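# Move yellow sponge to desk and clear cartons from aisle

## Task

Pick up the small yellow sponge from the shelving at the far end of the aisle and set it down directly on the desk surface (resting on a carton does not count); push or carry every empty carton lying on the aisle floor fully outside the aisle; the robot must not tip over or be left leaning, and nothing may count as finished if it stays put only because the robot is holding or pressing it.

## Robot and tools

ROBOT. One robot, TidyBot++: a wheeled base 0.54 m long, 0.50 m wide and 0.38 m tall, carrying a single seven-joint arm with a two-finger gripper. The shoulder sits 0.12 m ahead of the base centre, 0.68 m up. It starts folded, hand down, sticking up to 0.08 m out front, elbow up to 1.15 m high. Cameras: base_camera (fixed, front) and wrist_camera (fisheye, looks along the hand).

FRAMES. Base frame: origin on the floor below the base centre, x forward, y left, z up. hand_pose is reported in it: the point between the finger pads, its z axis along the fingers, fingers closing along its y axis. Odometry frame is the base frame at scene start; heading positive to the left, -3.142 to 3.142. base_tilt is in degrees, forward and right positive.

execute_actions: argument "actions" is a list holding exactly one action (or empty, to just read state and images). An action may hold "base", "joints", or both, plus optional "speeds"; its motions start together. "base" holds exactly one relative move, an offset from where the base last measured itself: {"translate_m": d} forward positive, metres, -2 to 2; {"strafe_m": d} left positive, metres, -2 to 2; {"rotate_rad": d} counter-clockwise from above positive, radians, -6.3 to 6.3. A move needing over 8.667 s at its top speed is refused. "joints" holds absolute targets keyed by name, radians: joint_1_rad (any angle; turns whole arm about vertical, positive clockwise from above, opposite to rotate_rad), joint_2_rad shoulder -2.249 to 2.249, joint_3_rad any angle, joint_4_rad elbow -2.579 to 2.579, joint_5_rad any angle, joint_6_rad wrist -2.099 to 2.099, joint_7_rad any angle (hand down: positive counter-clockwise from above; at 1.57 fingers open left/right). gripper_pos is absolute, 0 fully open to 1 fully closed; pad gap about 85 x (1 - gripper_pos) mm. Any-angle joints take the shorter way; turn in steps under half a turn. "speeds" caps top speeds for this action only: translate_m and strafe_m 0.05 to 0.5 m/s, rotate_rad 0.1 to 1.57 rad/s (defaults are the maxima). Omitted joints or base may keep pushing toward old targets. Unknown keys or out-of-range values refuse the whole call. "cameras": list of base_camera, wrist_camera or all; omitted/null means all, [] means none. No action lasts past 15 s.

ARM GEOMETRY. With joint_1_rad 0, joint_3_rad 3.14, joint_5_rad 0 the arm lies in the base's x-z plane. Lengths: upper arm 0.42, forearm 0.31, hand 0.31 m. Angles from vertical (forward positive): upper = joint_2; forearm = joint_2 - joint_4; hand = joint_2 - joint_4 - joint_6. Hand point offset from shoulder: forward = sum of length x sin(angle), up = sum of length x cos(angle). A downward hand reaches at most about 0.94 m high, only near the base. Closed fingertips reach about 20 mm beyond the hand point.

wait: "seconds" 0 to 10; commands nothing, returns state and images. zoom_image: "camera" (base_camera or wrist_camera) and "region" [x0, y0, x1, y1] in pixels of that camera's latest full image, at most 504 x 504. read_manual: only returns licence texts. finished_scene: "scene" (1 or 2) ends that scene irreversibly; the goal must hold by then.

RESULTS. base_status/joint_status per motion: "done"; "off_target" (resting away, may still push); "contact_stop"/"time_out" (target dropped, holds). Base "done" only means wheels turned; a blocked base may report done short of target. "joint command not followed" with "cause:" means the self-collision check withheld arm targets (gripper still moves); joints may say "not_followed" and be retried with later actions. If a result reports a stop, later calls in that same reply do not run. motor_effort is percent of max, bracketed value the peak. "ARM HIT" means a hard hit on base or arm. Gripper at 1: "done" means empty; "off_target" means something is held. Motor temperatures are listed per joint; MOTOR HOT from 60 °C, OVER-TEMPERATURE FAULT at 75 °C (arm sinks; "limit_stop_at_motor_heat", resend). Torque fault: a sensor at its limit (104.5 N m joints 1-4, 51.3 joints 5-7) freezes the arm for 10 s.

ACCURACY. Friction leaves joints a little off; correct by sending last command + (wanted - read). Held loads make the arm sag; never command a joint to its current reading while holding. Trust images over hand_pose. Odometry drifts a few cm and degrees over many moves.

AVOID. Dropping or slamming objects, hard pushes, the arm snagging something above about 0.8 m while the base drives (tip risk), pushing a raised hand sideways, driving the arm into things, long load holds (heat). The robot holds its last command while you think; a random push may nudge loose objects. Fewer robot seconds is better.

Each tool is called after "Emit:" as name(argument=value, ...) on one line, values as JSON.

## Session

Emit:
execute_actions(actions=[])

Scene clock: 0.00 s.
Motor temperatures (°C, as the motors report them): [34 31 30 29 34 36 39]
base_odometry: x=+0.000 y=+0.000 heading=+0.000 (m, m, rad; odometry frame)
base_tilt: forward=-0.7 right=-0.4 (deg)
base_status: not commanded
joint_positions: joint_1_rad=+0.031 joint_2_rad=-0.317 joint_3_rad=+3.180 joint_4_rad=-2.552 joint_5_rad=+0.033 joint_6_rad=-0.835 joint_7_rad=+1.550 gripper_pos=+0.000
joint_status: not commanded
motor_effort: joint_1_rad=+0 joint_2_rad=+0 joint_3_rad=-1 joint_4_rad=+8 joint_5_rad=+1 joint_6_rad=+0 joint_7_rad=+0 (%)
hand_pose: x=+0.2572 y=-0.0144 z=+0.5774 quat_wxyz=(+0.008, +0.999, -0.034, +0.035) (m; base frame)
pictures: base_camera, wrist_camera
Images, in order (width x height): base_camera 644x364, wrist_camera 644x476.

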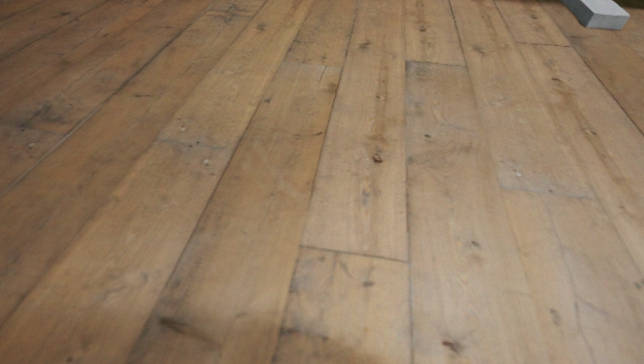

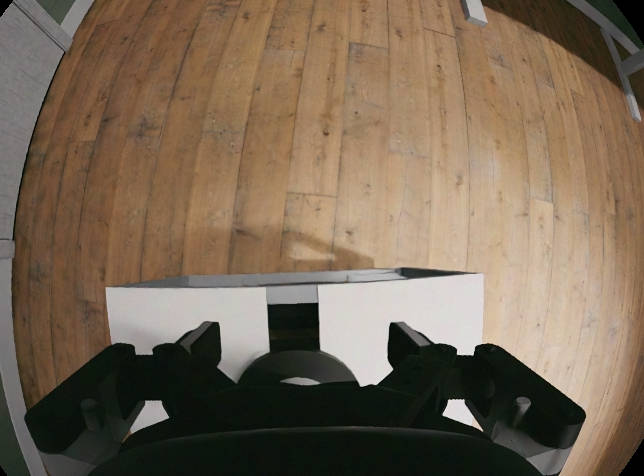

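Emit:
execute_actions(actions=[{"joints":{"joint_6_rad":0.4}}], cameras=["wrist_camera"])

Emit:
execute_actions(actions=[{"joints":{"joint_1_rad":-1.6}}], cameras=["wrist_camera"])

Emit:
execute_actions(actions=[{"joints":{"joint_1_rad":-3.3}}], cameras=["wrist_camera"])

Emit:
execute_actions(actions=[{"joints":{"joint_1_rad":-4.8}}], cameras=["wrist_camera"])

Scene clock: 2.50 s.
Motor temperatures (°C, as the motors report them): [34 31 30 29 34 36 39]
base_odometry: x=+0.000 y=+0.000 heading=+0.000 (m, m, rad; odometry frame)
base_tilt: forward=-0.6 right=-0.4 (deg)
base_status: not commanded
joint_positions: joint_1_rad=+0.031 joint_2_rad=-0.317 joint_3_rad=+3.180 joint_4_rad=-2.552 joint_5_rad=+0.033 joint_6_rad=+0.394 joint_7_rad=+1.550 gripper_pos=+0.000
joint_status: all done
motor_effort: joint_1_rad=+0(0) joint_2_rad=-6(6) joint_3_rad=+0(0) joint_4_rad=+16(17) joint_5_rad=+1(1) joint_6_rad=+10(10) joint_7_rad=+0(0) (%)
hand_pose: x=+0.5351 y=-0.0242 z=+0.8047 quat_wxyz=(+0.014, +0.796, -0.023, +0.605) (m; base frame)
pictures: wrist_camera
camera_calibration (this result's frames):
wrist_camera: T_world_to_cam=[[-0.0878791, -0.996042, -0.0133031, 0.0267447], [-0.291869, 0.0385152, -0.955682, 0.97791], [0.952412, -0.0801018, -0.294099, -0.140811], [0, 0, 0, 1]] pos_world=[0.421883, -0.0223047, 0.893515]
Images, in order (width x height): wrist_camera 644x476.

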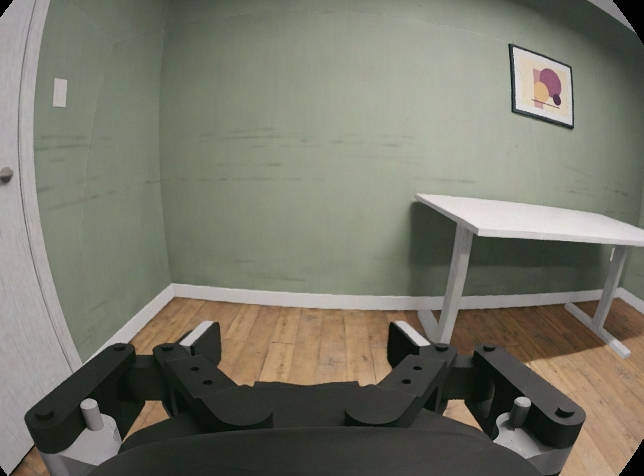

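Scene clock: 5.33 s.
Motor temperatures (°C, as the motors report them): [34 31 30 29 34 36 39]
base_odometry: x=+0.000 y=+0.000 heading=+0.000 (m, m, rad; odometry frame)
base_tilt: forward=-0.7 right=-0.4 (deg)
base_status: not commanded
joint_positions: joint_1_rad=-1.581 joint_2_rad=-0.317 joint_3_rad=+3.180 joint_4_rad=-2.552 joint_5_rad=+0.033 joint_6_rad=+0.394 joint_7_rad=+1.550 gripper_pos=+0.000
joint_status: all done
motor_effort: joint_1_rad=+0(0) joint_2_rad=-6(6) joint_3_rad=+0(0) joint_4_rad=+17(16) joint_5_rad=+0(0) joint_6_rad=+9(9) joint_7_rad=+0(0) (%)
hand_pose: x=+0.1260 y=+0.4167 z=+0.8047 quat_wxyz=(-0.427, +0.567, +0.558, +0.429) (m; base frame)
pictures: wrist_camera
camera_calibration (this result's frames):
wrist_camera: T_world_to_cam=[[0.998818, -0.0467523, -0.0133029, -0.102572], [-0.0264528, -0.293209, -0.955682, 0.946326], [0.0407798, 0.954905, -0.294099, -0.0323268], [0, 0, 0, 1]] pos_world=[0.128802, 0.303544, 0.893515]
Images, in order (width x height): wrist_camera 644x476.

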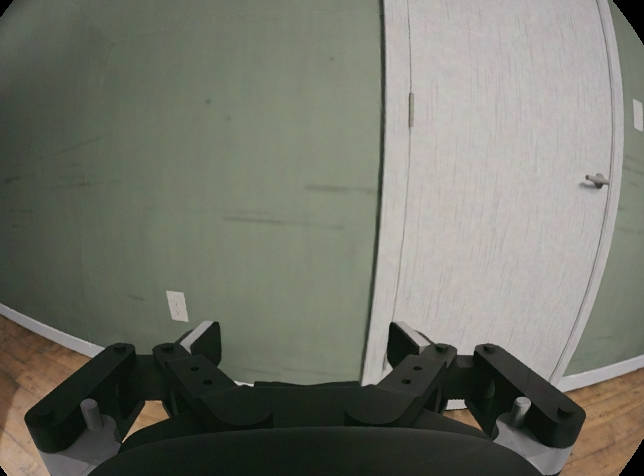

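Scene clock: 8.23 s.
Motor temperatures (°C, as the motors report them): [34 31 30 29 34 36 39]
base_odometry: x=+0.000 y=+0.000 heading=+0.000 (m, m, rad; odometry frame)
base_tilt: forward=-0.7 right=-0.4 (deg)
base_status: not commanded
joint_positions: joint_1_rad=-3.281 joint_2_rad=-0.317 joint_3_rad=+3.180 joint_4_rad=-2.552 joint_5_rad=+0.033 joint_6_rad=+0.394 joint_7_rad=+1.550 gripper_pos=+0.000
joint_status: all done
motor_effort: joint_1_rad=+0(0) joint_2_rad=-6(6) joint_3_rad=+0(0) joint_4_rad=+17(17) joint_5_rad=+1(1) joint_6_rad=+9(10) joint_7_rad=+1(1) (%)
hand_pose: x=-0.2951 y=-0.0468 z=+0.8047 quat_wxyz=(-0.604, -0.045, +0.795, -0.038) (m; base frame)
pictures: wrist_camera
camera_calibration (this result's frames):
wrist_camera: T_world_to_cam=[[-0.082349, 0.996515, -0.013303, 0.0260865], [0.294173, 0.0115517, -0.955682, 0.908171], [-0.952198, -0.0826129, -0.294099, 0.0858377], [0, 0, 0, 1]] pos_world=[-0.183277, -0.0293952, 0.893515]
Images, in order (width x height): wrist_camera 644x476.

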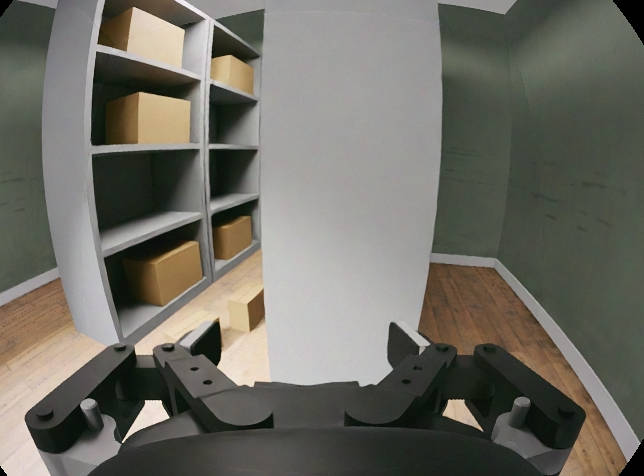

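Scene clock: 10.97 s.
Motor temperatures (°C, as the motors report them): [34 31 30 29 34 36 39]
base_odometry: x=+0.000 y=+0.000 heading=+0.000 (m, m, rad; odometry frame)
base_tilt: forward=-0.7 right=-0.3 (deg)
base_status: not commanded
joint_positions: joint_1_rad=-4.781 joint_2_rad=-0.317 joint_3_rad=+3.180 joint_4_rad=-2.552 joint_5_rad=+0.033 joint_6_rad=+0.394 joint_7_rad=+1.550 gripper_pos=+0.000
joint_status: all done
motor_effort: joint_1_rad=+0(1) joint_2_rad=-6(6) joint_3_rad=+0(0) joint_4_rad=+16(17) joint_5_rad=+1(0) joint_6_rad=+10(10) joint_7_rad=+0(0) (%)
hand_pose: x=+0.1363 y=-0.4164 z=+0.8047 quat_wxyz=(-0.416, -0.575, +0.551, -0.440) (m; base frame)
pictures: wrist_camera
camera_calibration (this result's frames):
wrist_camera: T_world_to_cam=[[-0.999844, -0.0116221, -0.0133029, 0.135268], [0.00929495, 0.294253, -0.955682, 0.942072], [0.0150215, -0.955657, -0.294099, -0.0292618], [0, 0, 0, 1]] pos_world=[0.12693, -0.303599, 0.893515]
Images, in order (width x height): wrist_camera 644x476.

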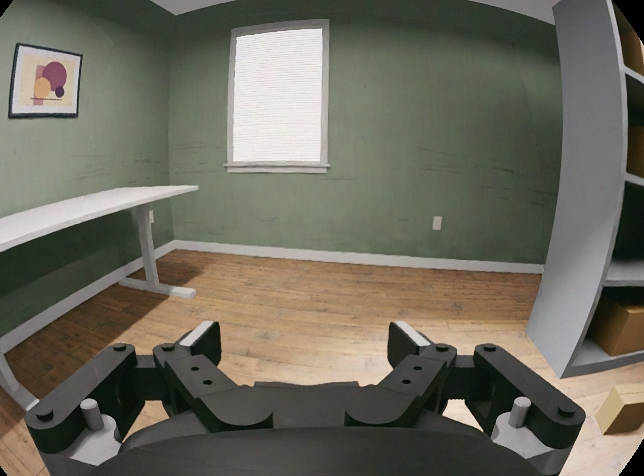

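Emit:
execute_actions(actions=[{"base":{"rotate_rad":2.98},"joints":{"joint_1_rad":-6.283,"joint_6_rad":0.2}}], cameras=[])

Emit:
execute_actions(actions=[{"base":{"strafe_m":0.7}}])

Scene clock: 14.80 s.
Motor temperatures (°C, as the motors report them): [34 31 30 29 34 36 39]
base_odometry: x=+0.000 y=+0.000 heading=+2.980 (m, m, rad; odometry frame)
base_tilt: forward=-0.7 right=-0.4 (deg)
base_status: done
joint_positions: joint_1_rad=-6.268 joint_2_rad=-0.317 joint_3_rad=+3.180 joint_4_rad=-2.552 joint_5_rad=+0.033 joint_6_rad=+0.228 joint_7_rad=+1.550 gripper_pos=+0.000
joint_status: all done
motor_effort: joint_1_rad=+0(1) joint_2_rad=-6(8) joint_3_rad=+0(1) joint_4_rad=+16(16) joint_5_rad=+1(0) joint_6_rad=+9(10) joint_7_rad=+1(1) (%)
hand_pose: x=+0.5176 y=-0.0178 z=+0.7564 quat_wxyz=(-0.009, -0.843, +0.018, -0.537) (m; base frame)
pictures: none
No camera images: the call's "cameras" was empty. Leave "cameras" out to get every camera's image.

Scene clock: 17.57 s.
Motor temperatures (°C, as the motors report them): [34 31 30 29 34 36 39]
base_odometry: x=-0.112 y=-0.691 heading=+2.980 (m, m, rad; odometry frame)
base_tilt: forward=-0.7 right=-0.4 (deg)
base_status: done
joint_positions: joint_1_rad=-6.268 joint_2_rad=-0.317 joint_3_rad=+3.180 joint_4_rad=-2.552 joint_5_rad=+0.033 joint_6_rad=+0.228 joint_7_rad=+1.550 gripper_pos=+0.000
joint_status: not commanded
motor_effort: joint_1_rad=+0(1) joint_2_rad=-6(7) joint_3_rad=-1(1) joint_4_rad=+16(16) joint_5_rad=+0(0) joint_6_rad=+9(9) joint_7_rad=+1(1) (%)
hand_pose: x=+0.5175 y=-0.0178 z=+0.7563 quat_wxyz=(-0.009, -0.843, +0.018, -0.537) (m; base frame)
pictures: base_camera, wrist_camera
camera_calibration (this result's frames):
wrist_camera: T_world_to_cam=[[-0.0762014, -0.997074, -0.00614144, 0.019461], [-0.445913, 0.0395867, -0.8942, 0.959586], [0.891827, -0.0654007, -0.447625, 0.00990832], [0, 0, 0, 1]] pos_world=[0.420538, -0.0179348, 0.862617]
Images, in order (width x height): base_camera 644x364, wrist_camera 644x476.

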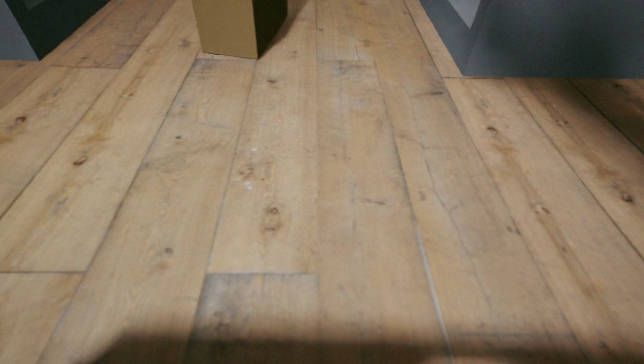

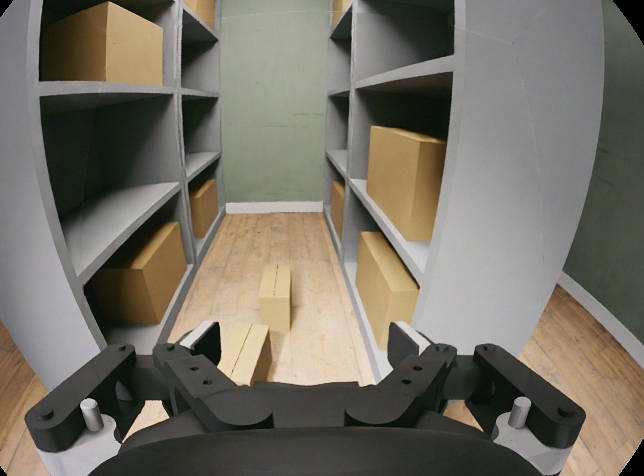

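Emit:
execute_actions(actions=[{"base":{"strafe_m":0.18},"joints":{"joint_2_rad":1.013,"joint_3_rad":3.14,"joint_4_rad":-1.454,"joint_5_rad":0,"joint_6_rad":-0.675,"joint_7_rad":1.57}}], cameras=[])

Emit:
execute_actions(actions=[{"base":{"translate_m":0.5}}])

Scene clock: 22.57 s.
Motor temperatures (°C, as the motors report them): [34 31 30 29 34 36 39]
base_odometry: x=-0.141 y=-0.869 heading=+2.981 (m, m, rad; odometry frame)
base_tilt: forward=-0.6 right=-0.4 (deg)
base_status: done
joint_positions: joint_1_rad=-6.270 joint_2_rad=+1.009 joint_3_rad=+3.159 joint_4_rad=-1.474 joint_5_rad=+0.023 joint_6_rad=-0.648 joint_7_rad=+1.550 gripper_pos=+0.000
joint_status: all done
motor_effort: joint_1_rad=+0(2) joint_2_rad=-39(41) joint_3_rad=-1(2) joint_4_rad=+9(17) joint_5_rad=+1(1) joint_6_rad=+1(9) joint_7_rad=+0(1) (%)
hand_pose: x=+0.6705 y=-0.0201 z=+0.3459 quat_wxyz=(-0.014, -1.000, +0.012, -0.005) (m; base frame)
pictures: none
No camera images: the call's "cameras" was empty. Leave "cameras" out to get every camera's image.

Scene clock: 24.90 s.
Motor temperatures (°C, as the motors report them): [34 31 30 29 34 36 39]
base_odometry: x=-0.634 y=-0.789 heading=+2.982 (m, m, rad; odometry frame)
base_tilt: forward=-0.6 right=-0.4 (deg)
base_status: done
joint_positions: joint_1_rad=-6.270 joint_2_rad=+1.009 joint_3_rad=+3.157 joint_4_rad=-1.465 joint_5_rad=+0.022 joint_6_rad=-0.652 joint_7_rad=+1.550 gripper_pos=+0.000
joint_status: not commanded
motor_effort: joint_1_rad=+0(2) joint_2_rad=-39(42) joint_3_rad=-1(2) joint_4_rad=+9(11) joint_5_rad=+1(1) joint_6_rad=+1(2) joint_7_rad=+0(0) (%)
hand_pose: x=+0.6741 y=-0.0193 z=+0.3476 quat_wxyz=(-0.013, -1.000, +0.012, -0.007) (m; base frame)
pictures: base_camera, wrist_camera
camera_calibration (this result's frames):
wrist_camera: T_world_to_cam=[[-0.0420916, -0.997394, 0.0586024, -0.0181232], [-0.999013, 0.0428468, 0.0116912, 0.721975], [-0.0141716, -0.0580524, -0.998213, 0.489442], [0, 0, 0, 1]] pos_world=[0.727436, -0.020597, 0.481189]
Images, in order (width x height): base_camera 644x364, wrist_camera 644x476.

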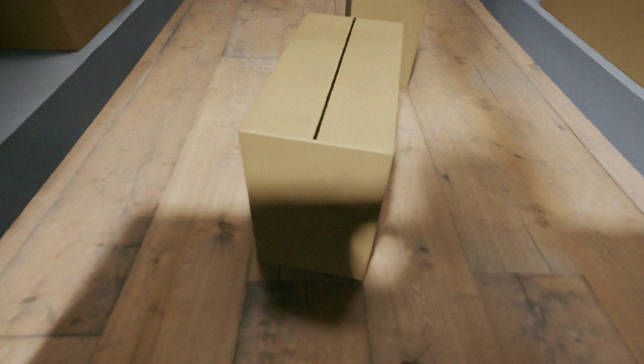

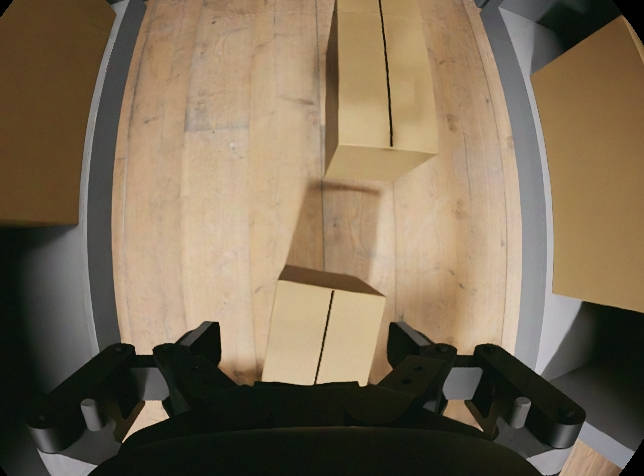

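Emit:
execute_actions(actions=[{"base":{"translate_m":0.09},"joints":{"joint_1_rad":-6.21,"joint_7_rad":1.45}}], cameras=[])

Emit:
execute_actions(actions=[{"joints":{"joint_2_rad":1.53,"joint_4_rad":-1.165,"joint_6_rad":-0.44}}])

Scene clock: 27.27 s.
Motor temperatures (°C, as the motors report them): [34 31 30 29 34 36 39]
base_odometry: x=-0.723 y=-0.775 heading=+2.982 (m, m, rad; odometry frame)
base_tilt: forward=-0.6 right=-0.4 (deg)
base_status: done
joint_positions: joint_1_rad=-6.220 joint_2_rad=+1.009 joint_3_rad=+3.151 joint_4_rad=-1.463 joint_5_rad=+0.022 joint_6_rad=-0.653 joint_7_rad=+1.470 gripper_pos=+0.000
joint_status: all done
motor_effort: joint_1_rad=+0(2) joint_2_rad=-39(40) joint_3_rad=-1(2) joint_4_rad=+9(11) joint_5_rad=+1(1) joint_6_rad=+1(2) joint_7_rad=+0(0) (%)
hand_pose: x=+0.6741 y=-0.0434 z=+0.3482 quat_wxyz=(-0.011, -0.997, +0.076, -0.009) (m; base frame)
pictures: none
No camera images: the call's "cameras" was empty. Leave "cameras" out to get every camera's image.

Scene clock: 29.20 s.
Motor temperatures (°C, as the motors report them): [34 31 30 29 34 36 39]
base_odometry: x=-0.723 y=-0.775 heading=+2.982 (m, m, rad; odometry frame)
base_tilt: forward=-0.6 right=-0.4 (deg)
base_status: not commanded
joint_positions: joint_1_rad=-6.220 joint_2_rad=+1.530 joint_3_rad=+3.151 joint_4_rad=-1.184 joint_5_rad=+0.022 joint_6_rad=-0.468 joint_7_rad=+1.470 gripper_pos=+0.000
joint_status: all done
motor_effort: joint_1_rad=+0(0) joint_2_rad=-41(44) joint_3_rad=-2(1) joint_4_rad=+6(10) joint_5_rad=+1(1) joint_6_rad=+1(1) joint_7_rad=+0(1) (%)
hand_pose: x=+0.6556 y=-0.0414 z=+0.1018 quat_wxyz=(-0.010, -0.997, +0.073, +0.020) (m; base frame)
pictures: base_camera, wrist_camera
camera_calibration (this result's frames):
wrist_camera: T_world_to_cam=[[-0.159354, -0.985657, 0.0555539, 0.0511374], [-0.984481, 0.16285, 0.0653991, 0.697312], [-0.0735081, -0.0442702, -0.996312, 0.281796], [0, 0, 0, 1]] pos_world=[0.715354, -0.0506781, 0.232312]
Images, in order (width x height): base_camera 644x364, wrist_camera 644x476.

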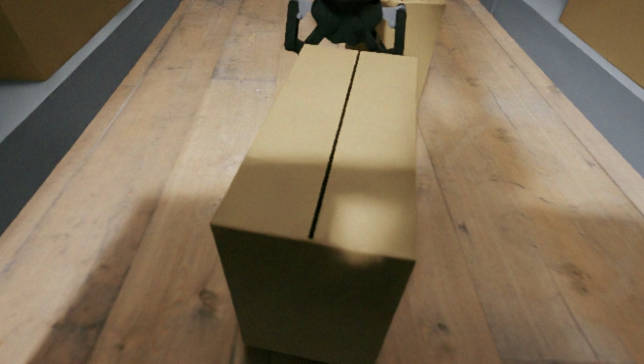

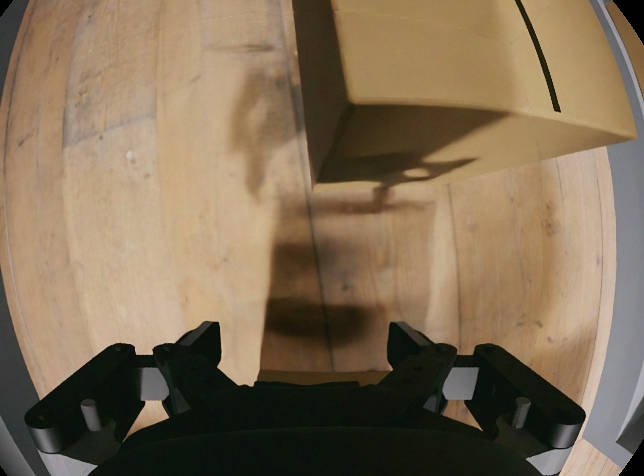

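Emit:
execute_actions(actions=[{"joints":{"joint_1_rad":-6.18,"gripper_pos":0.3}}], cameras=[])

Emit:
execute_actions(actions=[{"base":{"translate_m":-0.55},"speeds":{"translate_m":0.2}}])

Scene clock: 30.57 s.
Motor temperatures (°C, as the motors report them): [34 31 30 29 34 36 39]
base_odometry: x=-0.723 y=-0.775 heading=+2.982 (m, m, rad; odometry frame)
base_tilt: forward=-0.6 right=-0.4 (deg)
base_status: not commanded
joint_positions: joint_1_rad=-6.195 joint_2_rad=+1.530 joint_3_rad=+3.151 joint_4_rad=-1.184 joint_5_rad=+0.022 joint_6_rad=-0.468 joint_7_rad=+1.470 gripper_pos=+0.300
joint_status: all done
motor_effort: joint_1_rad=+0(2) joint_2_rad=-41(41) joint_3_rad=-1(2) joint_4_rad=+6(7) joint_5_rad=+1(1) joint_6_rad=+1(0) joint_7_rad=+0(0) (%)
hand_pose: x=+0.6544 y=-0.0546 z=+0.1018 quat_wxyz=(-0.009, -0.996, +0.085, +0.020) (m; base frame)
pictures: none
No camera images: the call's "cameras" was empty. Leave "cameras" out to get every camera's image.

Scene clock: 34.07 s.
Motor temperatures (°C, as the motors report them): [34 31 30 29 34 36 39]
base_odometry: x=-0.180 y=-0.863 heading=+2.982 (m, m, rad; odometry frame)
base_tilt: forward=-0.6 right=-0.3 (deg)
base_status: done
joint_positions: joint_1_rad=-6.194 joint_2_rad=+1.530 joint_3_rad=+3.151 joint_4_rad=-1.178 joint_5_rad=+0.021 joint_6_rad=-0.464 joint_7_rad=+1.470 gripper_pos=+0.300
joint_status: not commanded
motor_effort: joint_1_rad=+0(2) joint_2_rad=-41(42) joint_3_rad=-1(2) joint_4_rad=+7(7) joint_5_rad=+0(1) joint_6_rad=+1(0) joint_7_rad=+0(0) (%)
hand_pose: x=+0.6591 y=-0.0554 z=+0.1024 quat_wxyz=(-0.009, -0.996, +0.086, +0.015) (m; base frame)
pictures: base_camera, wrist_camera
camera_calibration (this result's frames):
wrist_camera: T_world_to_cam=[[-0.185703, -0.981129, 0.0538491, 0.0555736], [-0.980473, 0.188631, 0.055603, 0.702815], [-0.0647114, -0.0424719, -0.997, 0.276466], [0, 0, 0, 1]] pos_world=[0.717302, -0.0663056, 0.233565]
Images, in order (width x height): base_camera 644x364, wrist_camera 644x476.

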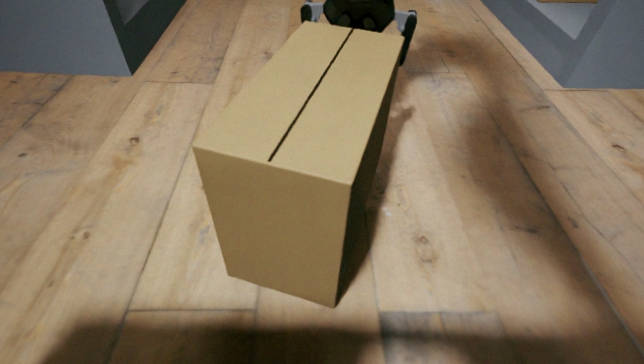

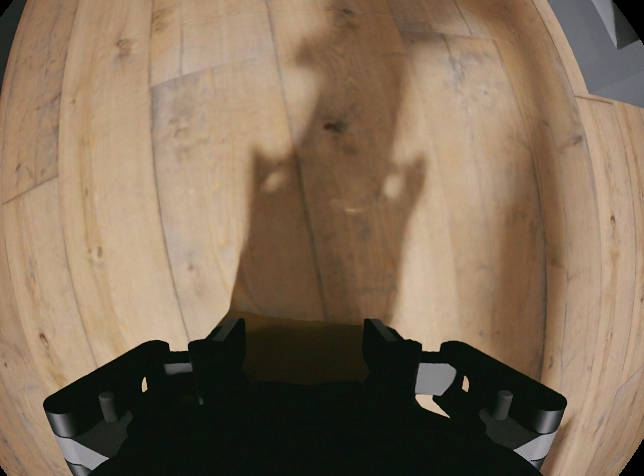

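Emit:
execute_actions(actions=[{"base":{"translate_m":0.04}}], cameras=[])

Emit:
execute_actions(actions=[{"base":{"strafe_m":-0.2}}], cameras=[])

Emit:
execute_actions(actions=[{"base":{"translate_m":-0.19},"joints":{"joint_7_rad":0.0,"gripper_pos":0}}], cameras=["base_camera"])

Emit:
execute_actions(actions=[{"base":{"strafe_m":0.85},"speeds":{"strafe_m":0.2}}], cameras=["base_camera"])

Scene clock: 35.90 s.
Motor temperatures (°C, as the motors report them): [34 31 30 29 34 36 39]
base_odometry: x=-0.220 y=-0.856 heading=+2.982 (m, m, rad; odometry frame)
base_tilt: forward=-0.6 right=-0.4 (deg)
base_status: done
joint_positions: joint_1_rad=-6.194 joint_2_rad=+1.530 joint_3_rad=+3.151 joint_4_rad=-1.173 joint_5_rad=+0.021 joint_6_rad=-0.463 joint_7_rad=+1.470 gripper_pos=+0.300
joint_status: not commanded
motor_effort: joint_1_rad=+0(2) joint_2_rad=-40(43) joint_3_rad=-1(2) joint_4_rad=+6(8) joint_5_rad=+1(1) joint_6_rad=+0(1) joint_7_rad=+0(0) (%)
hand_pose: x=+0.6626 y=-0.0558 z=+0.1032 quat_wxyz=(-0.009, -0.996, +0.086, +0.012) (m; base frame)
pictures: none
No camera images: the call's "cameras" was empty. Leave "cameras" out to get every camera's image.

Scene clock: 37.50 s.
Motor temperatures (°C, as the motors report them): [34 32 30 29 34 36 39]
base_odometry: x=-0.188 y=-0.659 heading=+2.982 (m, m, rad; odometry frame)
base_tilt: forward=-0.6 right=-0.4 (deg)
base_status: done
joint_positions: joint_1_rad=-6.177 joint_2_rad=+1.530 joint_3_rad=+3.149 joint_4_rad=-1.173 joint_5_rad=+0.021 joint_6_rad=-0.463 joint_7_rad=+1.470 gripper_pos=+0.300
joint_status: not commanded
motor_effort: joint_1_rad=+0(4) joint_2_rad=-41(43) joint_3_rad=-1(3) joint_4_rad=+6(6) joint_5_rad=+1(1) joint_6_rad=+1(0) joint_7_rad=+0(0) (%)
hand_pose: x=+0.6617 y=-0.0638 z=+0.1032 quat_wxyz=(-0.008, -0.995, +0.094, +0.012) (m; base frame)
pictures: none
No camera images: the call's "cameras" was empty. Leave "cameras" out to get every camera's image.

Scene clock: 39.17 s.
Motor temperatures (°C, as the motors report them): [34 32 30 29 34 36 39]
base_odometry: x=+0.000 y=-0.689 heading=+2.982 (m, m, rad; odometry frame)
base_tilt: forward=-0.7 right=-0.4 (deg)
base_status: done
joint_positions: joint_1_rad=-6.177 joint_2_rad=+1.530 joint_3_rad=+3.149 joint_4_rad=-1.173 joint_5_rad=+0.021 joint_6_rad=-0.462 joint_7_rad=+0.003 gripper_pos=+0.000
joint_status: all done
motor_effort: joint_1_rad=+0(2) joint_2_rad=-41(43) joint_3_rad=-1(2) joint_4_rad=+6(7) joint_5_rad=+1(1) joint_6_rad=+0(0) joint_7_rad=-1(1) (%)
hand_pose: x=+0.6620 y=-0.0638 z=+0.1031 quat_wxyz=(-0.014, -0.676, +0.736, +0.003) (m; base frame)
pictures: base_camera
Images, in order (width x height): base_camera 644x364.

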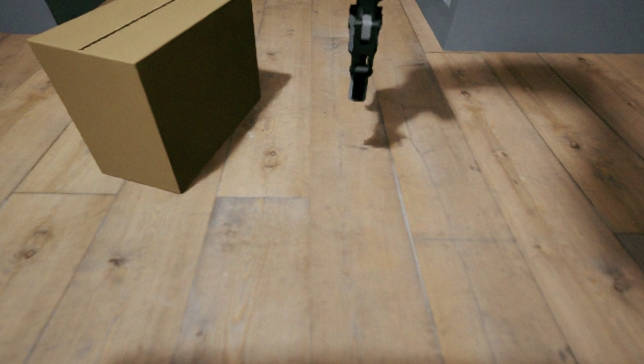

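Scene clock: 44.10 s.
Motor temperatures (°C, as the motors report them): [34 32 30 29 34 36 39]
base_odometry: x=-0.135 y=-1.528 heading=+2.982 (m, m, rad; odometry frame)
base_tilt: forward=-0.6 right=-0.4 (deg)
base_status: done
joint_positions: joint_1_rad=-6.179 joint_2_rad=+1.530 joint_3_rad=+3.148 joint_4_rad=-1.173 joint_5_rad=+0.021 joint_6_rad=-0.462 joint_7_rad=+0.003 gripper_pos=+0.000
joint_status: not commanded
motor_effort: joint_1_rad=+0(5) joint_2_rad=-41(41) joint_3_rad=-1(3) joint_4_rad=+6(7) joint_5_rad=+1(0) joint_6_rad=+1(0) joint_7_rad=+1(1) (%)
hand_pose: x=+0.6622 y=-0.0623 z=+0.1031 quat_wxyz=(-0.014, -0.677, +0.736, +0.003) (m; base frame)
pictures: base_camera
Images, in order (width x height): base_camera 644x364.

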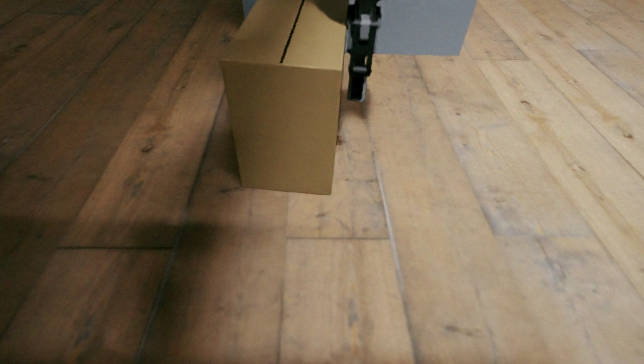

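Emit:
execute_actions(actions=[{"base":{"strafe_m":-0.72},"joints":{"joint_2_rad":1.013,"joint_4_rad":-1.454,"joint_6_rad":-0.675,"joint_7_rad":1.62,"gripper_pos":0.3}}], cameras=["base_camera"])

Emit:
execute_actions(actions=[{"base":{"translate_m":1.0}}])

Scene clock: 47.73 s.
Motor temperatures (°C, as the motors report them): [34 32 30 29 34 36 39]
base_odometry: x=-0.020 y=-0.817 heading=+2.982 (m, m, rad; odometry frame)
base_tilt: forward=-0.6 right=-0.3 (deg)
base_status: done
joint_positions: joint_1_rad=-6.180 joint_2_rad=+1.012 joint_3_rad=+3.146 joint_4_rad=-1.434 joint_5_rad=+0.020 joint_6_rad=-0.647 joint_7_rad=+1.603 gripper_pos=+0.300
joint_status: all done
motor_effort: joint_1_rad=+0(4) joint_2_rad=-39(45) joint_3_rad=-1(3) joint_4_rad=+9(10) joint_5_rad=+1(1) joint_6_rad=+1(2) joint_7_rad=+1(0) (%)
hand_pose: x=+0.6888 y=-0.0636 z=+0.3526 quat_wxyz=(-0.010, -0.999, +0.028, -0.024) (m; base frame)
pictures: base_camera
Images, in order (width x height): base_camera 644x364.

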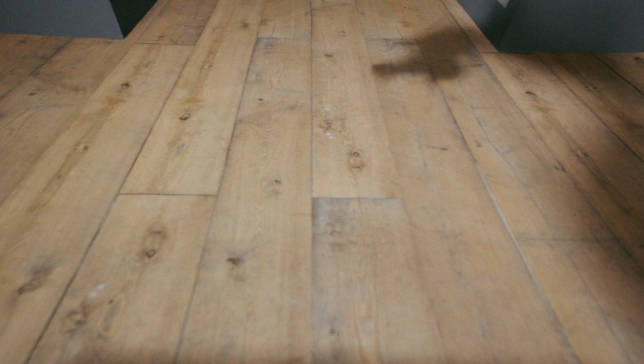

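Scene clock: 51.07 s.
Motor temperatures (°C, as the motors report them): [34 32 30 29 34 36 39]
base_odometry: x=-1.008 y=-0.657 heading=+2.981 (m, m, rad; odometry frame)
base_tilt: forward=-0.6 right=-0.4 (deg)
base_status: done
joint_positions: joint_1_rad=-6.180 joint_2_rad=+1.012 joint_3_rad=+3.146 joint_4_rad=-1.440 joint_5_rad=+0.020 joint_6_rad=-0.652 joint_7_rad=+1.603 gripper_pos=+0.300
joint_status: not commanded
motor_effort: joint_1_rad=+0(1) joint_2_rad=-39(41) joint_3_rad=-2(2) joint_4_rad=+10(10) joint_5_rad=+1(1) joint_6_rad=+1(2) joint_7_rad=+0(0) (%)
hand_pose: x=+0.6842 y=-0.0631 z=+0.3513 quat_wxyz=(-0.009, -0.999, +0.028, -0.018) (m; base frame)
pictures: base_camera, wrist_camera
camera_calibration (this result's frames):
wrist_camera: T_world_to_cam=[[-0.0746789, -0.995996, 0.0491412, -0.0359658], [-0.997187, 0.0742661, -0.0101759, 0.742305], [0.00648563, -0.0497629, -0.99874, 0.477333], [0, 0, 0, 1]] pos_world=[0.734434, -0.0671964, 0.486053]
Images, in order (width x height): base_camera 644x364, wrist_camera 644x476.

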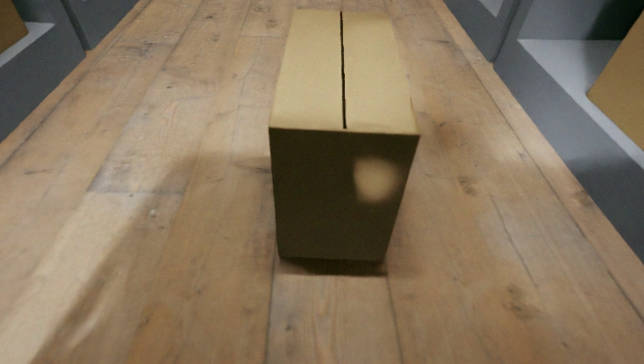

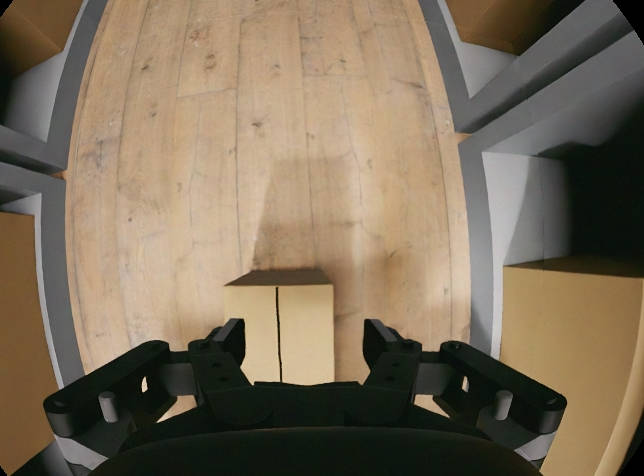

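Emit:
execute_actions(actions=[{"base":{"translate_m":0.11},"joints":{"joint_1_rad":-6.24,"joint_7_rad":1.55}}], cameras=[])

Emit:
execute_actions(actions=[{"joints":{"joint_2_rad":1.53,"joint_4_rad":-1.165,"joint_6_rad":-0.44}}], cameras=["base_camera"])

Emit:
execute_actions(actions=[{"base":{"translate_m":-0.5},"speeds":{"translate_m":0.2}}], cameras=["base_camera"])

Scene clock: 53.70 s.
Motor temperatures (°C, as the motors report them): [34 32 30 29 34 36 39]
base_odometry: x=-1.116 y=-0.640 heading=+2.981 (m, m, rad; odometry frame)
base_tilt: forward=-0.6 right=-0.4 (deg)
base_status: done
joint_positions: joint_1_rad=-6.230 joint_2_rad=+1.012 joint_3_rad=+3.144 joint_4_rad=-1.442 joint_5_rad=+0.020 joint_6_rad=-0.653 joint_7_rad=+1.573 gripper_pos=+0.300
joint_status: all done
motor_effort: joint_1_rad=+0(3) joint_2_rad=-39(42) joint_3_rad=-1(3) joint_4_rad=+10(11) joint_5_rad=+1(1) joint_6_rad=+1(1) joint_7_rad=+1(1) (%)
hand_pose: x=+0.6854 y=-0.0346 z=+0.3509 quat_wxyz=(-0.008, -1.000, +0.019, -0.017) (m; base frame)
pictures: none
No camera images: the call's "cameras" was empty. Leave "cameras" out to get every camera's image.

Scene clock: 55.63 s.
Motor temperatures (°C, as the motors report them): [34 32 30 29 34 36 39]
base_odometry: x=-1.116 y=-0.640 heading=+2.981 (m, m, rad; odometry frame)
base_tilt: forward=-0.6 right=-0.4 (deg)
base_status: not commanded
joint_positions: joint_1_rad=-6.230 joint_2_rad=+1.530 joint_3_rad=+3.144 joint_4_rad=-1.184 joint_5_rad=+0.020 joint_6_rad=-0.468 joint_7_rad=+1.573 gripper_pos=+0.300
joint_status: all done
motor_effort: joint_1_rad=+0(0) joint_2_rad=-40(43) joint_3_rad=-2(2) joint_4_rad=+6(9) joint_5_rad=+1(1) joint_6_rad=+1(2) joint_7_rad=+0(1) (%)
hand_pose: x=+0.6562 y=-0.0321 z=+0.1018 quat_wxyz=(-0.005, -1.000, +0.017, +0.020) (m; base frame)
pictures: base_camera
Images, in order (width x height): base_camera 644x364.

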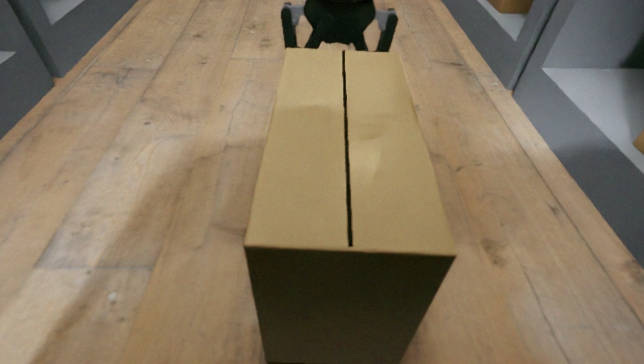

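Scene clock: 58.90 s.
Motor temperatures (°C, as the motors report them): [34 33 30 29 34 36 39]
base_odometry: x=-0.623 y=-0.720 heading=+2.980 (m, m, rad; odometry frame)
base_tilt: forward=-0.6 right=-0.4 (deg)
base_status: done
joint_positions: joint_1_rad=-6.230 joint_2_rad=+1.530 joint_3_rad=+3.144 joint_4_rad=-1.178 joint_5_rad=+0.020 joint_6_rad=-0.463 joint_7_rad=+1.573 gripper_pos=+0.300
joint_status: not commanded
motor_effort: joint_1_rad=+0(1) joint_2_rad=-40(42) joint_3_rad=-2(2) joint_4_rad=+6(8) joint_5_rad=+1(1) joint_6_rad=+0(0) joint_7_rad=+0(0) (%)
hand_pose: x=+0.6614 y=-0.0323 z=+0.1025 quat_wxyz=(-0.005, -1.000, +0.017, +0.015) (m; base frame)
pictures: base_camera
Images, in order (width x height): base_camera 644x364.

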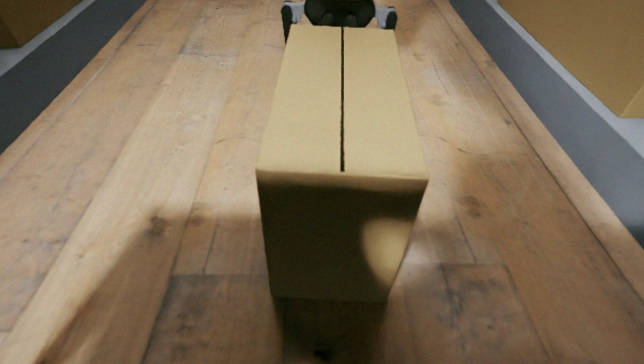

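Emit:
execute_actions(actions=[{"base":{"translate_m":-0.46},"speeds":{"translate_m":0.25}}], cameras=["base_camera"])

Emit:
execute_actions(actions=[{"base":{"translate_m":0.04}}], cameras=[])

Emit:
execute_actions(actions=[{"base":{"strafe_m":-0.2}}], cameras=[])

Emit:
execute_actions(actions=[{"base":{"translate_m":-0.19},"joints":{"joint_7_rad":0.0,"gripper_pos":0}}], cameras=["base_camera"])

Emit:
execute_actions(actions=[{"base":{"strafe_m":0.72},"speeds":{"strafe_m":0.2}}], cameras=["base_camera"])

Scene clock: 62.57 s.
Motor temperatures (°C, as the motors report them): [34 33 30 29 34 36 39]
base_odometry: x=-0.169 y=-0.794 heading=+2.979 (m, m, rad; odometry frame)
base_tilt: forward=-0.6 right=-0.4 (deg)
base_status: done
joint_positions: joint_1_rad=-6.230 joint_2_rad=+1.530 joint_3_rad=+3.144 joint_4_rad=-1.175 joint_5_rad=+0.020 joint_6_rad=-0.462 joint_7_rad=+1.573 gripper_pos=+0.300
joint_status: not commanded
motor_effort: joint_1_rad=+0(2) joint_2_rad=-42(42) joint_3_rad=-2(2) joint_4_rad=+6(8) joint_5_rad=+1(1) joint_6_rad=+0(1) joint_7_rad=+0(0) (%)
hand_pose: x=+0.6636 y=-0.0324 z=+0.1029 quat_wxyz=(-0.006, -1.000, +0.017, +0.013) (m; base frame)
pictures: base_camera
Images, in order (width x height): base_camera 644x364.

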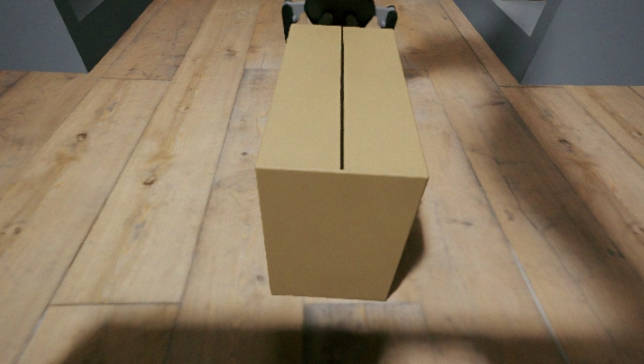

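Scene clock: 63.47 s.
Motor temperatures (°C, as the motors report them): [34 33 30 29 34 36 39]
base_odometry: x=-0.208 y=-0.788 heading=+2.980 (m, m, rad; odometry frame)
base_tilt: forward=-0.6 right=-0.4 (deg)
base_status: done
joint_positions: joint_1_rad=-6.230 joint_2_rad=+1.530 joint_3_rad=+3.144 joint_4_rad=-1.171 joint_5_rad=+0.020 joint_6_rad=-0.462 joint_7_rad=+1.573 gripper_pos=+0.300
joint_status: not commanded
motor_effort: joint_1_rad=+0(2) joint_2_rad=-41(42) joint_3_rad=-2(2) joint_4_rad=+6(7) joint_5_rad=+1(1) joint_6_rad=+0(1) joint_7_rad=+1(0) (%)
hand_pose: x=+0.6658 y=-0.0325 z=+0.1035 quat_wxyz=(-0.006, -1.000, +0.017, +0.011) (m; base frame)
pictures: none
No camera images: the call's "cameras" was empty. Leave "cameras" out to get every camera's image.

Scene clock: 65.07 s.
Motor temperatures (°C, as the motors report them): [34 33 30 29 34 36 39]
base_odometry: x=-0.176 y=-0.590 heading=+2.979 (m, m, rad; odometry frame)
base_tilt: forward=-0.6 right=-0.3 (deg)
base_status: done
joint_positions: joint_1_rad=-6.230 joint_2_rad=+1.530 joint_3_rad=+3.144 joint_4_rad=-1.171 joint_5_rad=+0.020 joint_6_rad=-0.462 joint_7_rad=+1.573 gripper_pos=+0.300
joint_status: not commanded
motor_effort: joint_1_rad=+0(5) joint_2_rad=-41(42) joint_3_rad=-2(4) joint_4_rad=+7(6) joint_5_rad=+1(0) joint_6_rad=+0(1) joint_7_rad=+0(1) (%)
hand_pose: x=+0.6658 y=-0.0321 z=+0.1035 quat_wxyz=(-0.006, -1.000, +0.016, +0.011) (m; base frame)
pictures: none
No camera images: the call's "cameras" was empty. Leave "cameras" out to get every camera's image.

Scene clock: 66.83 s.
Motor temperatures (°C, as the motors report them): [34 33 30 29 34 36 39]
base_odometry: x=+0.012 y=-0.621 heading=+2.979 (m, m, rad; odometry frame)
base_tilt: forward=-0.6 right=-0.3 (deg)
base_status: done
joint_positions: joint_1_rad=-6.230 joint_2_rad=+1.530 joint_3_rad=+3.144 joint_4_rad=-1.171 joint_5_rad=+0.020 joint_6_rad=-0.461 joint_7_rad=+0.003 gripper_pos=+0.000
joint_status: all done
motor_effort: joint_1_rad=+0(1) joint_2_rad=-41(44) joint_3_rad=-1(2) joint_4_rad=+6(7) joint_5_rad=+1(1) joint_6_rad=+0(0) joint_7_rad=+0(0) (%)
hand_pose: x=+0.6660 y=-0.0321 z=+0.1033 quat_wxyz=(-0.011, -0.696, +0.718, +0.004) (m; base frame)
pictures: base_camera
Images, in order (width x height): base_camera 644x364.

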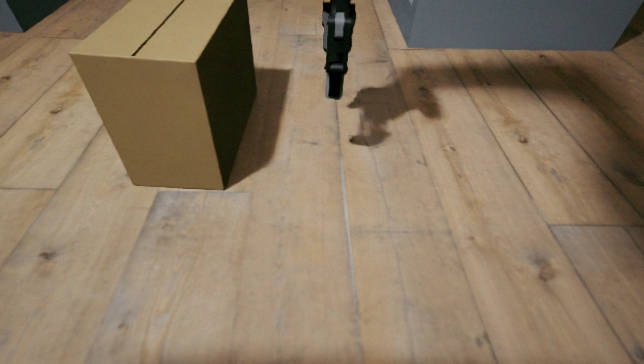

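Scene clock: 71.17 s.
Motor temperatures (°C, as the motors report them): [34 33 30 29 34 36 39]
base_odometry: x=-0.104 y=-1.331 heading=+2.980 (m, m, rad; odometry frame)
base_tilt: forward=-0.6 right=-0.4 (deg)
base_status: done
joint_positions: joint_1_rad=-6.237 joint_2_rad=+1.530 joint_3_rad=+3.144 joint_4_rad=-1.171 joint_5_rad=+0.020 joint_6_rad=-0.461 joint_7_rad=+0.003 gripper_pos=+0.000
joint_status: not commanded
motor_effort: joint_1_rad=+0(5) joint_2_rad=-40(42) joint_3_rad=-2(4) joint_4_rad=+6(7) joint_5_rad=+1(0) joint_6_rad=+0(0) joint_7_rad=+1(0) (%)
hand_pose: x=+0.6662 y=-0.0284 z=+0.1033 quat_wxyz=(-0.011, -0.698, +0.716, +0.004) (m; base frame)
pictures: base_camera
Images, in order (width x height): base_camera 644x364.

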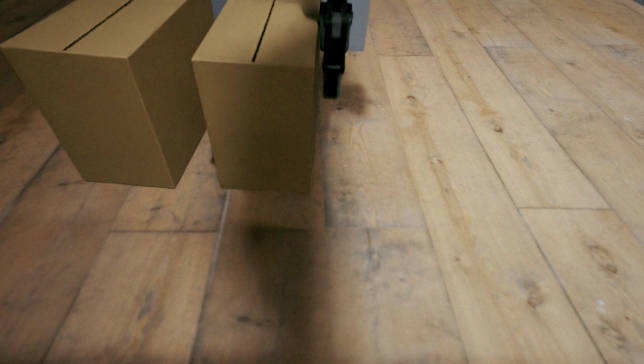

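Now go find the sponge.

Emit:
execute_actions(actions=[{"base":{"strafe_m":-0.5},"joints":{"joint_1_rad":-6.283,"joint_2_rad":-0.32,"joint_4_rad":-2.5,"joint_6_rad":0.55,"joint_7_rad":1.57}}], cameras=["base_camera"])

Emit:
execute_actions(actions=[{"base":{"translate_m":1.3}}])

Scene clock: 74.77 s.
Motor temperatures (°C, as the motors report them): [34 33 30 29 34 36 39]
base_odometry: x=-0.023 y=-0.838 heading=+2.979 (m, m, rad; odometry frame)
base_tilt: forward=-0.7 right=-0.4 (deg)
base_status: done
joint_positions: joint_1_rad=-6.261 joint_2_rad=-0.314 joint_3_rad=+3.145 joint_4_rad=-2.481 joint_5_rad=+0.020 joint_6_rad=+0.523 joint_7_rad=+1.547 gripper_pos=+0.000
joint_status: all done
motor_effort: joint_1_rad=+0(5) joint_2_rad=-7(44) joint_3_rad=+0(4) joint_4_rad=+18(16) joint_5_rad=+1(1) joint_6_rad=+10(10) joint_7_rad=+0(2) (%)
hand_pose: x=+0.5595 y=-0.0069 z=+0.8829 quat_wxyz=(-0.002, -0.732, +0.009, -0.681) (m; base frame)
pictures: base_camera
Images, in order (width x height): base_camera 644x364.

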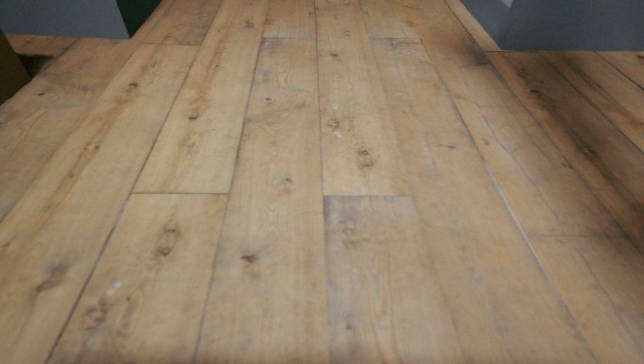

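Scene clock: 78.73 s.
Motor temperatures (°C, as the motors report them): [34 33 30 29 34 36 39]
base_odometry: x=-1.306 y=-0.627 heading=+2.979 (m, m, rad; odometry frame)
base_tilt: forward=-0.7 right=-0.4 (deg)
base_status: done
joint_positions: joint_1_rad=-6.261 joint_2_rad=-0.316 joint_3_rad=+3.145 joint_4_rad=-2.483 joint_5_rad=+0.020 joint_6_rad=+0.524 joint_7_rad=+1.547 gripper_pos=+0.000
joint_status: not commanded
motor_effort: joint_1_rad=+0(0) joint_2_rad=-6(9) joint_3_rad=+0(0) joint_4_rad=+17(17) joint_5_rad=+1(1) joint_6_rad=+10(10) joint_7_rad=+0(0) (%)
hand_pose: x=+0.5587 y=-0.0066 z=+0.8829 quat_wxyz=(-0.002, -0.732, +0.008, -0.681) (m; base frame)
pictures: base_camera, wrist_camera
camera_calibration (this result's frames):
wrist_camera: T_world_to_cam=[[-0.0485326, -0.998566, -0.0225813, 0.0335568], [-0.0984361, 0.0272797, -0.994769, 0.985272], [0.993959, -0.0460559, -0.0996189, -0.333631], [0, 0, 0, 1]] pos_world=[0.430231, -0.00873492, 0.94764]
Images, in order (width x height): base_camera 644x364, wrist_camera 644x476.

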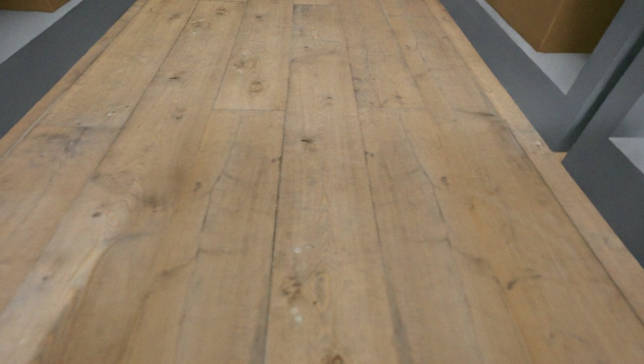

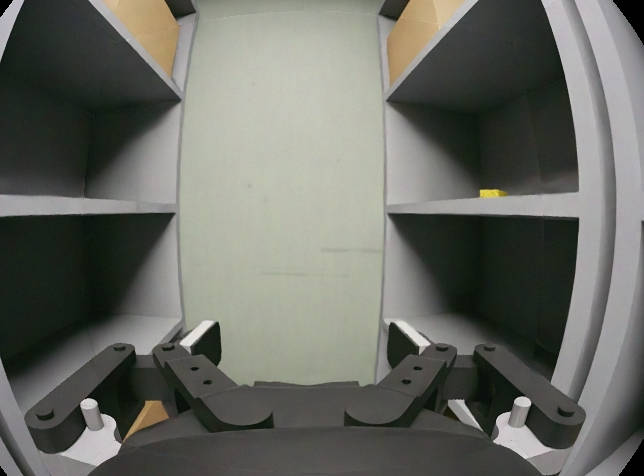

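Emit:
execute_actions(actions=[{"base":{"strafe_m":0.17},"joints":{"joint_2_rad":-0.6,"joint_4_rad":-1.8,"joint_6_rad":-0.6}}], cameras=[])

Emit:
execute_actions(actions=[{"base":{"translate_m":0.85},"joints":{"joint_1_rad":-4.712}}])

Scene clock: 81.50 s.
Motor temperatures (°C, as the motors report them): [34 33 30 29 34 36 39]
base_odometry: x=-1.334 y=-0.795 heading=+2.979 (m, m, rad; odometry frame)
base_tilt: forward=-0.7 right=-0.4 (deg)
base_status: done
joint_positions: joint_1_rad=-6.264 joint_2_rad=-0.593 joint_3_rad=+3.143 joint_4_rad=-1.816 joint_5_rad=+0.020 joint_6_rad=-0.574 joint_7_rad=+1.547 gripper_pos=+0.000
joint_status: all done
motor_effort: joint_1_rad=+0(1) joint_2_rad=+0(8) joint_3_rad=+0(1) joint_4_rad=+19(20) joint_5_rad=+1(1) joint_6_rad=+10(10) joint_7_rad=+0(1) (%)
hand_pose: x=+0.4828 y=-0.0098 z=+1.0678 quat_wxyz=(-0.008, -0.782, +0.015, -0.623) (m; base frame)
pictures: none
No camera images: the call's "cameras" was empty. Leave "cameras" out to get every camera's image.

Scene clock: 84.57 s.
Motor temperatures (°C, as the motors report them): [34 33 30 29 34 36 39]
base_odometry: x=-2.173 y=-0.657 heading=+2.979 (m, m, rad; odometry frame)
base_tilt: forward=-0.7 right=-0.4 (deg)
base_status: done
joint_positions: joint_1_rad=-4.731 joint_2_rad=-0.599 joint_3_rad=+3.143 joint_4_rad=-1.816 joint_5_rad=+0.020 joint_6_rad=-0.576 joint_7_rad=+1.547 gripper_pos=+0.000
joint_status: all done
motor_effort: joint_1_rad=+0(1) joint_2_rad=+0(2) joint_3_rad=+0(1) joint_4_rad=+19(20) joint_5_rad=+1(1) joint_6_rad=+10(10) joint_7_rad=+0(0) (%)
hand_pose: x=+0.1229 y=-0.3614 z=+1.0699 quat_wxyz=(-0.439, -0.552, +0.552, -0.444) (m; base frame)
pictures: base_camera, wrist_camera
camera_calibration (this result's frames):
wrist_camera: T_world_to_cam=[[-0.999434, 0.030025, -0.0151944, 0.143002], [0.0221358, 0.246514, -0.968886, 1.17475], [-0.0253452, -0.968674, -0.247039, 0.0514138], [0, 0, 0, 1]] pos_world=[0.11822, -0.244083, 1.15307]
Images, in order (width x height): base_camera 644x364, wrist_camera 644x476.

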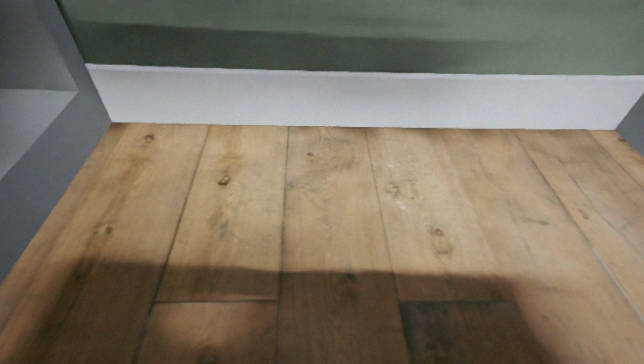

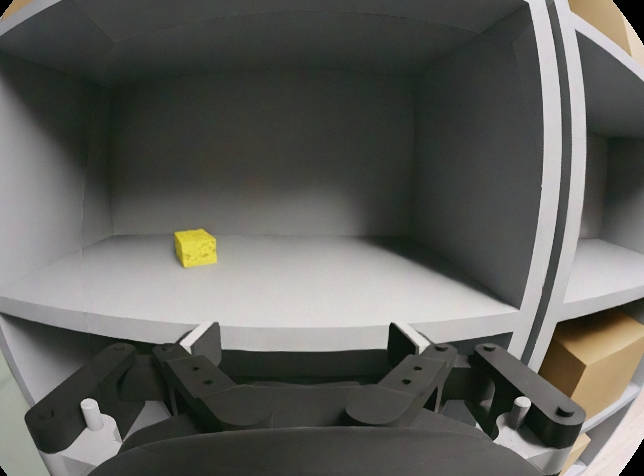

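Emit:
execute_actions(actions=[{"base":{"translate_m":0.18},"joints":{"joint_2_rad":-0.31,"joint_4_rad":-1.57,"joint_6_rad":-0.74}}], cameras=["wrist_camera"])

Scene clock: 87.10 s.
Motor temperatures (°C, as the motors report them): [34 33 30 29 34 36 39]
base_odometry: x=-2.351 y=-0.628 heading=+2.979 (m, m, rad; odometry frame)
base_tilt: forward=-0.7 right=-0.4 (deg)
base_status: done
joint_positions: joint_1_rad=-4.731 joint_2_rad=-0.308 joint_3_rad=+3.141 joint_4_rad=-1.591 joint_5_rad=+0.019 joint_6_rad=-0.713 joint_7_rad=+1.547 gripper_pos=+0.000
joint_status: all done
motor_effort: joint_1_rad=+0(1) joint_2_rad=-9(11) joint_3_rad=+0(3) joint_4_rad=+20(19) joint_5_rad=+1(2) joint_6_rad=+9(9) joint_7_rad=+1(0) (%)
hand_pose: x=+0.1252 y=-0.4575 z=+1.0434 quat_wxyz=(-0.381, -0.595, +0.594, -0.385) (m; base frame)
pictures: wrist_camera
camera_calibration (this result's frames):
wrist_camera: T_world_to_cam=[[-0.999448, 0.0327739, -0.00538206, 0.13882], [0.0191875, 0.437491, -0.899018, 1.18762], [-0.0271097, -0.898625, -0.437879, 0.183194], [0, 0, 0, 1]] pos_world=[0.120922, -0.359499, 1.14865]
Images, in order (width x height): wrist_camera 644x476.

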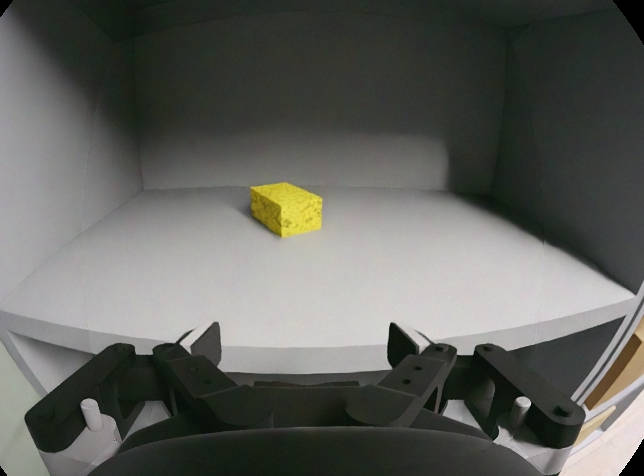

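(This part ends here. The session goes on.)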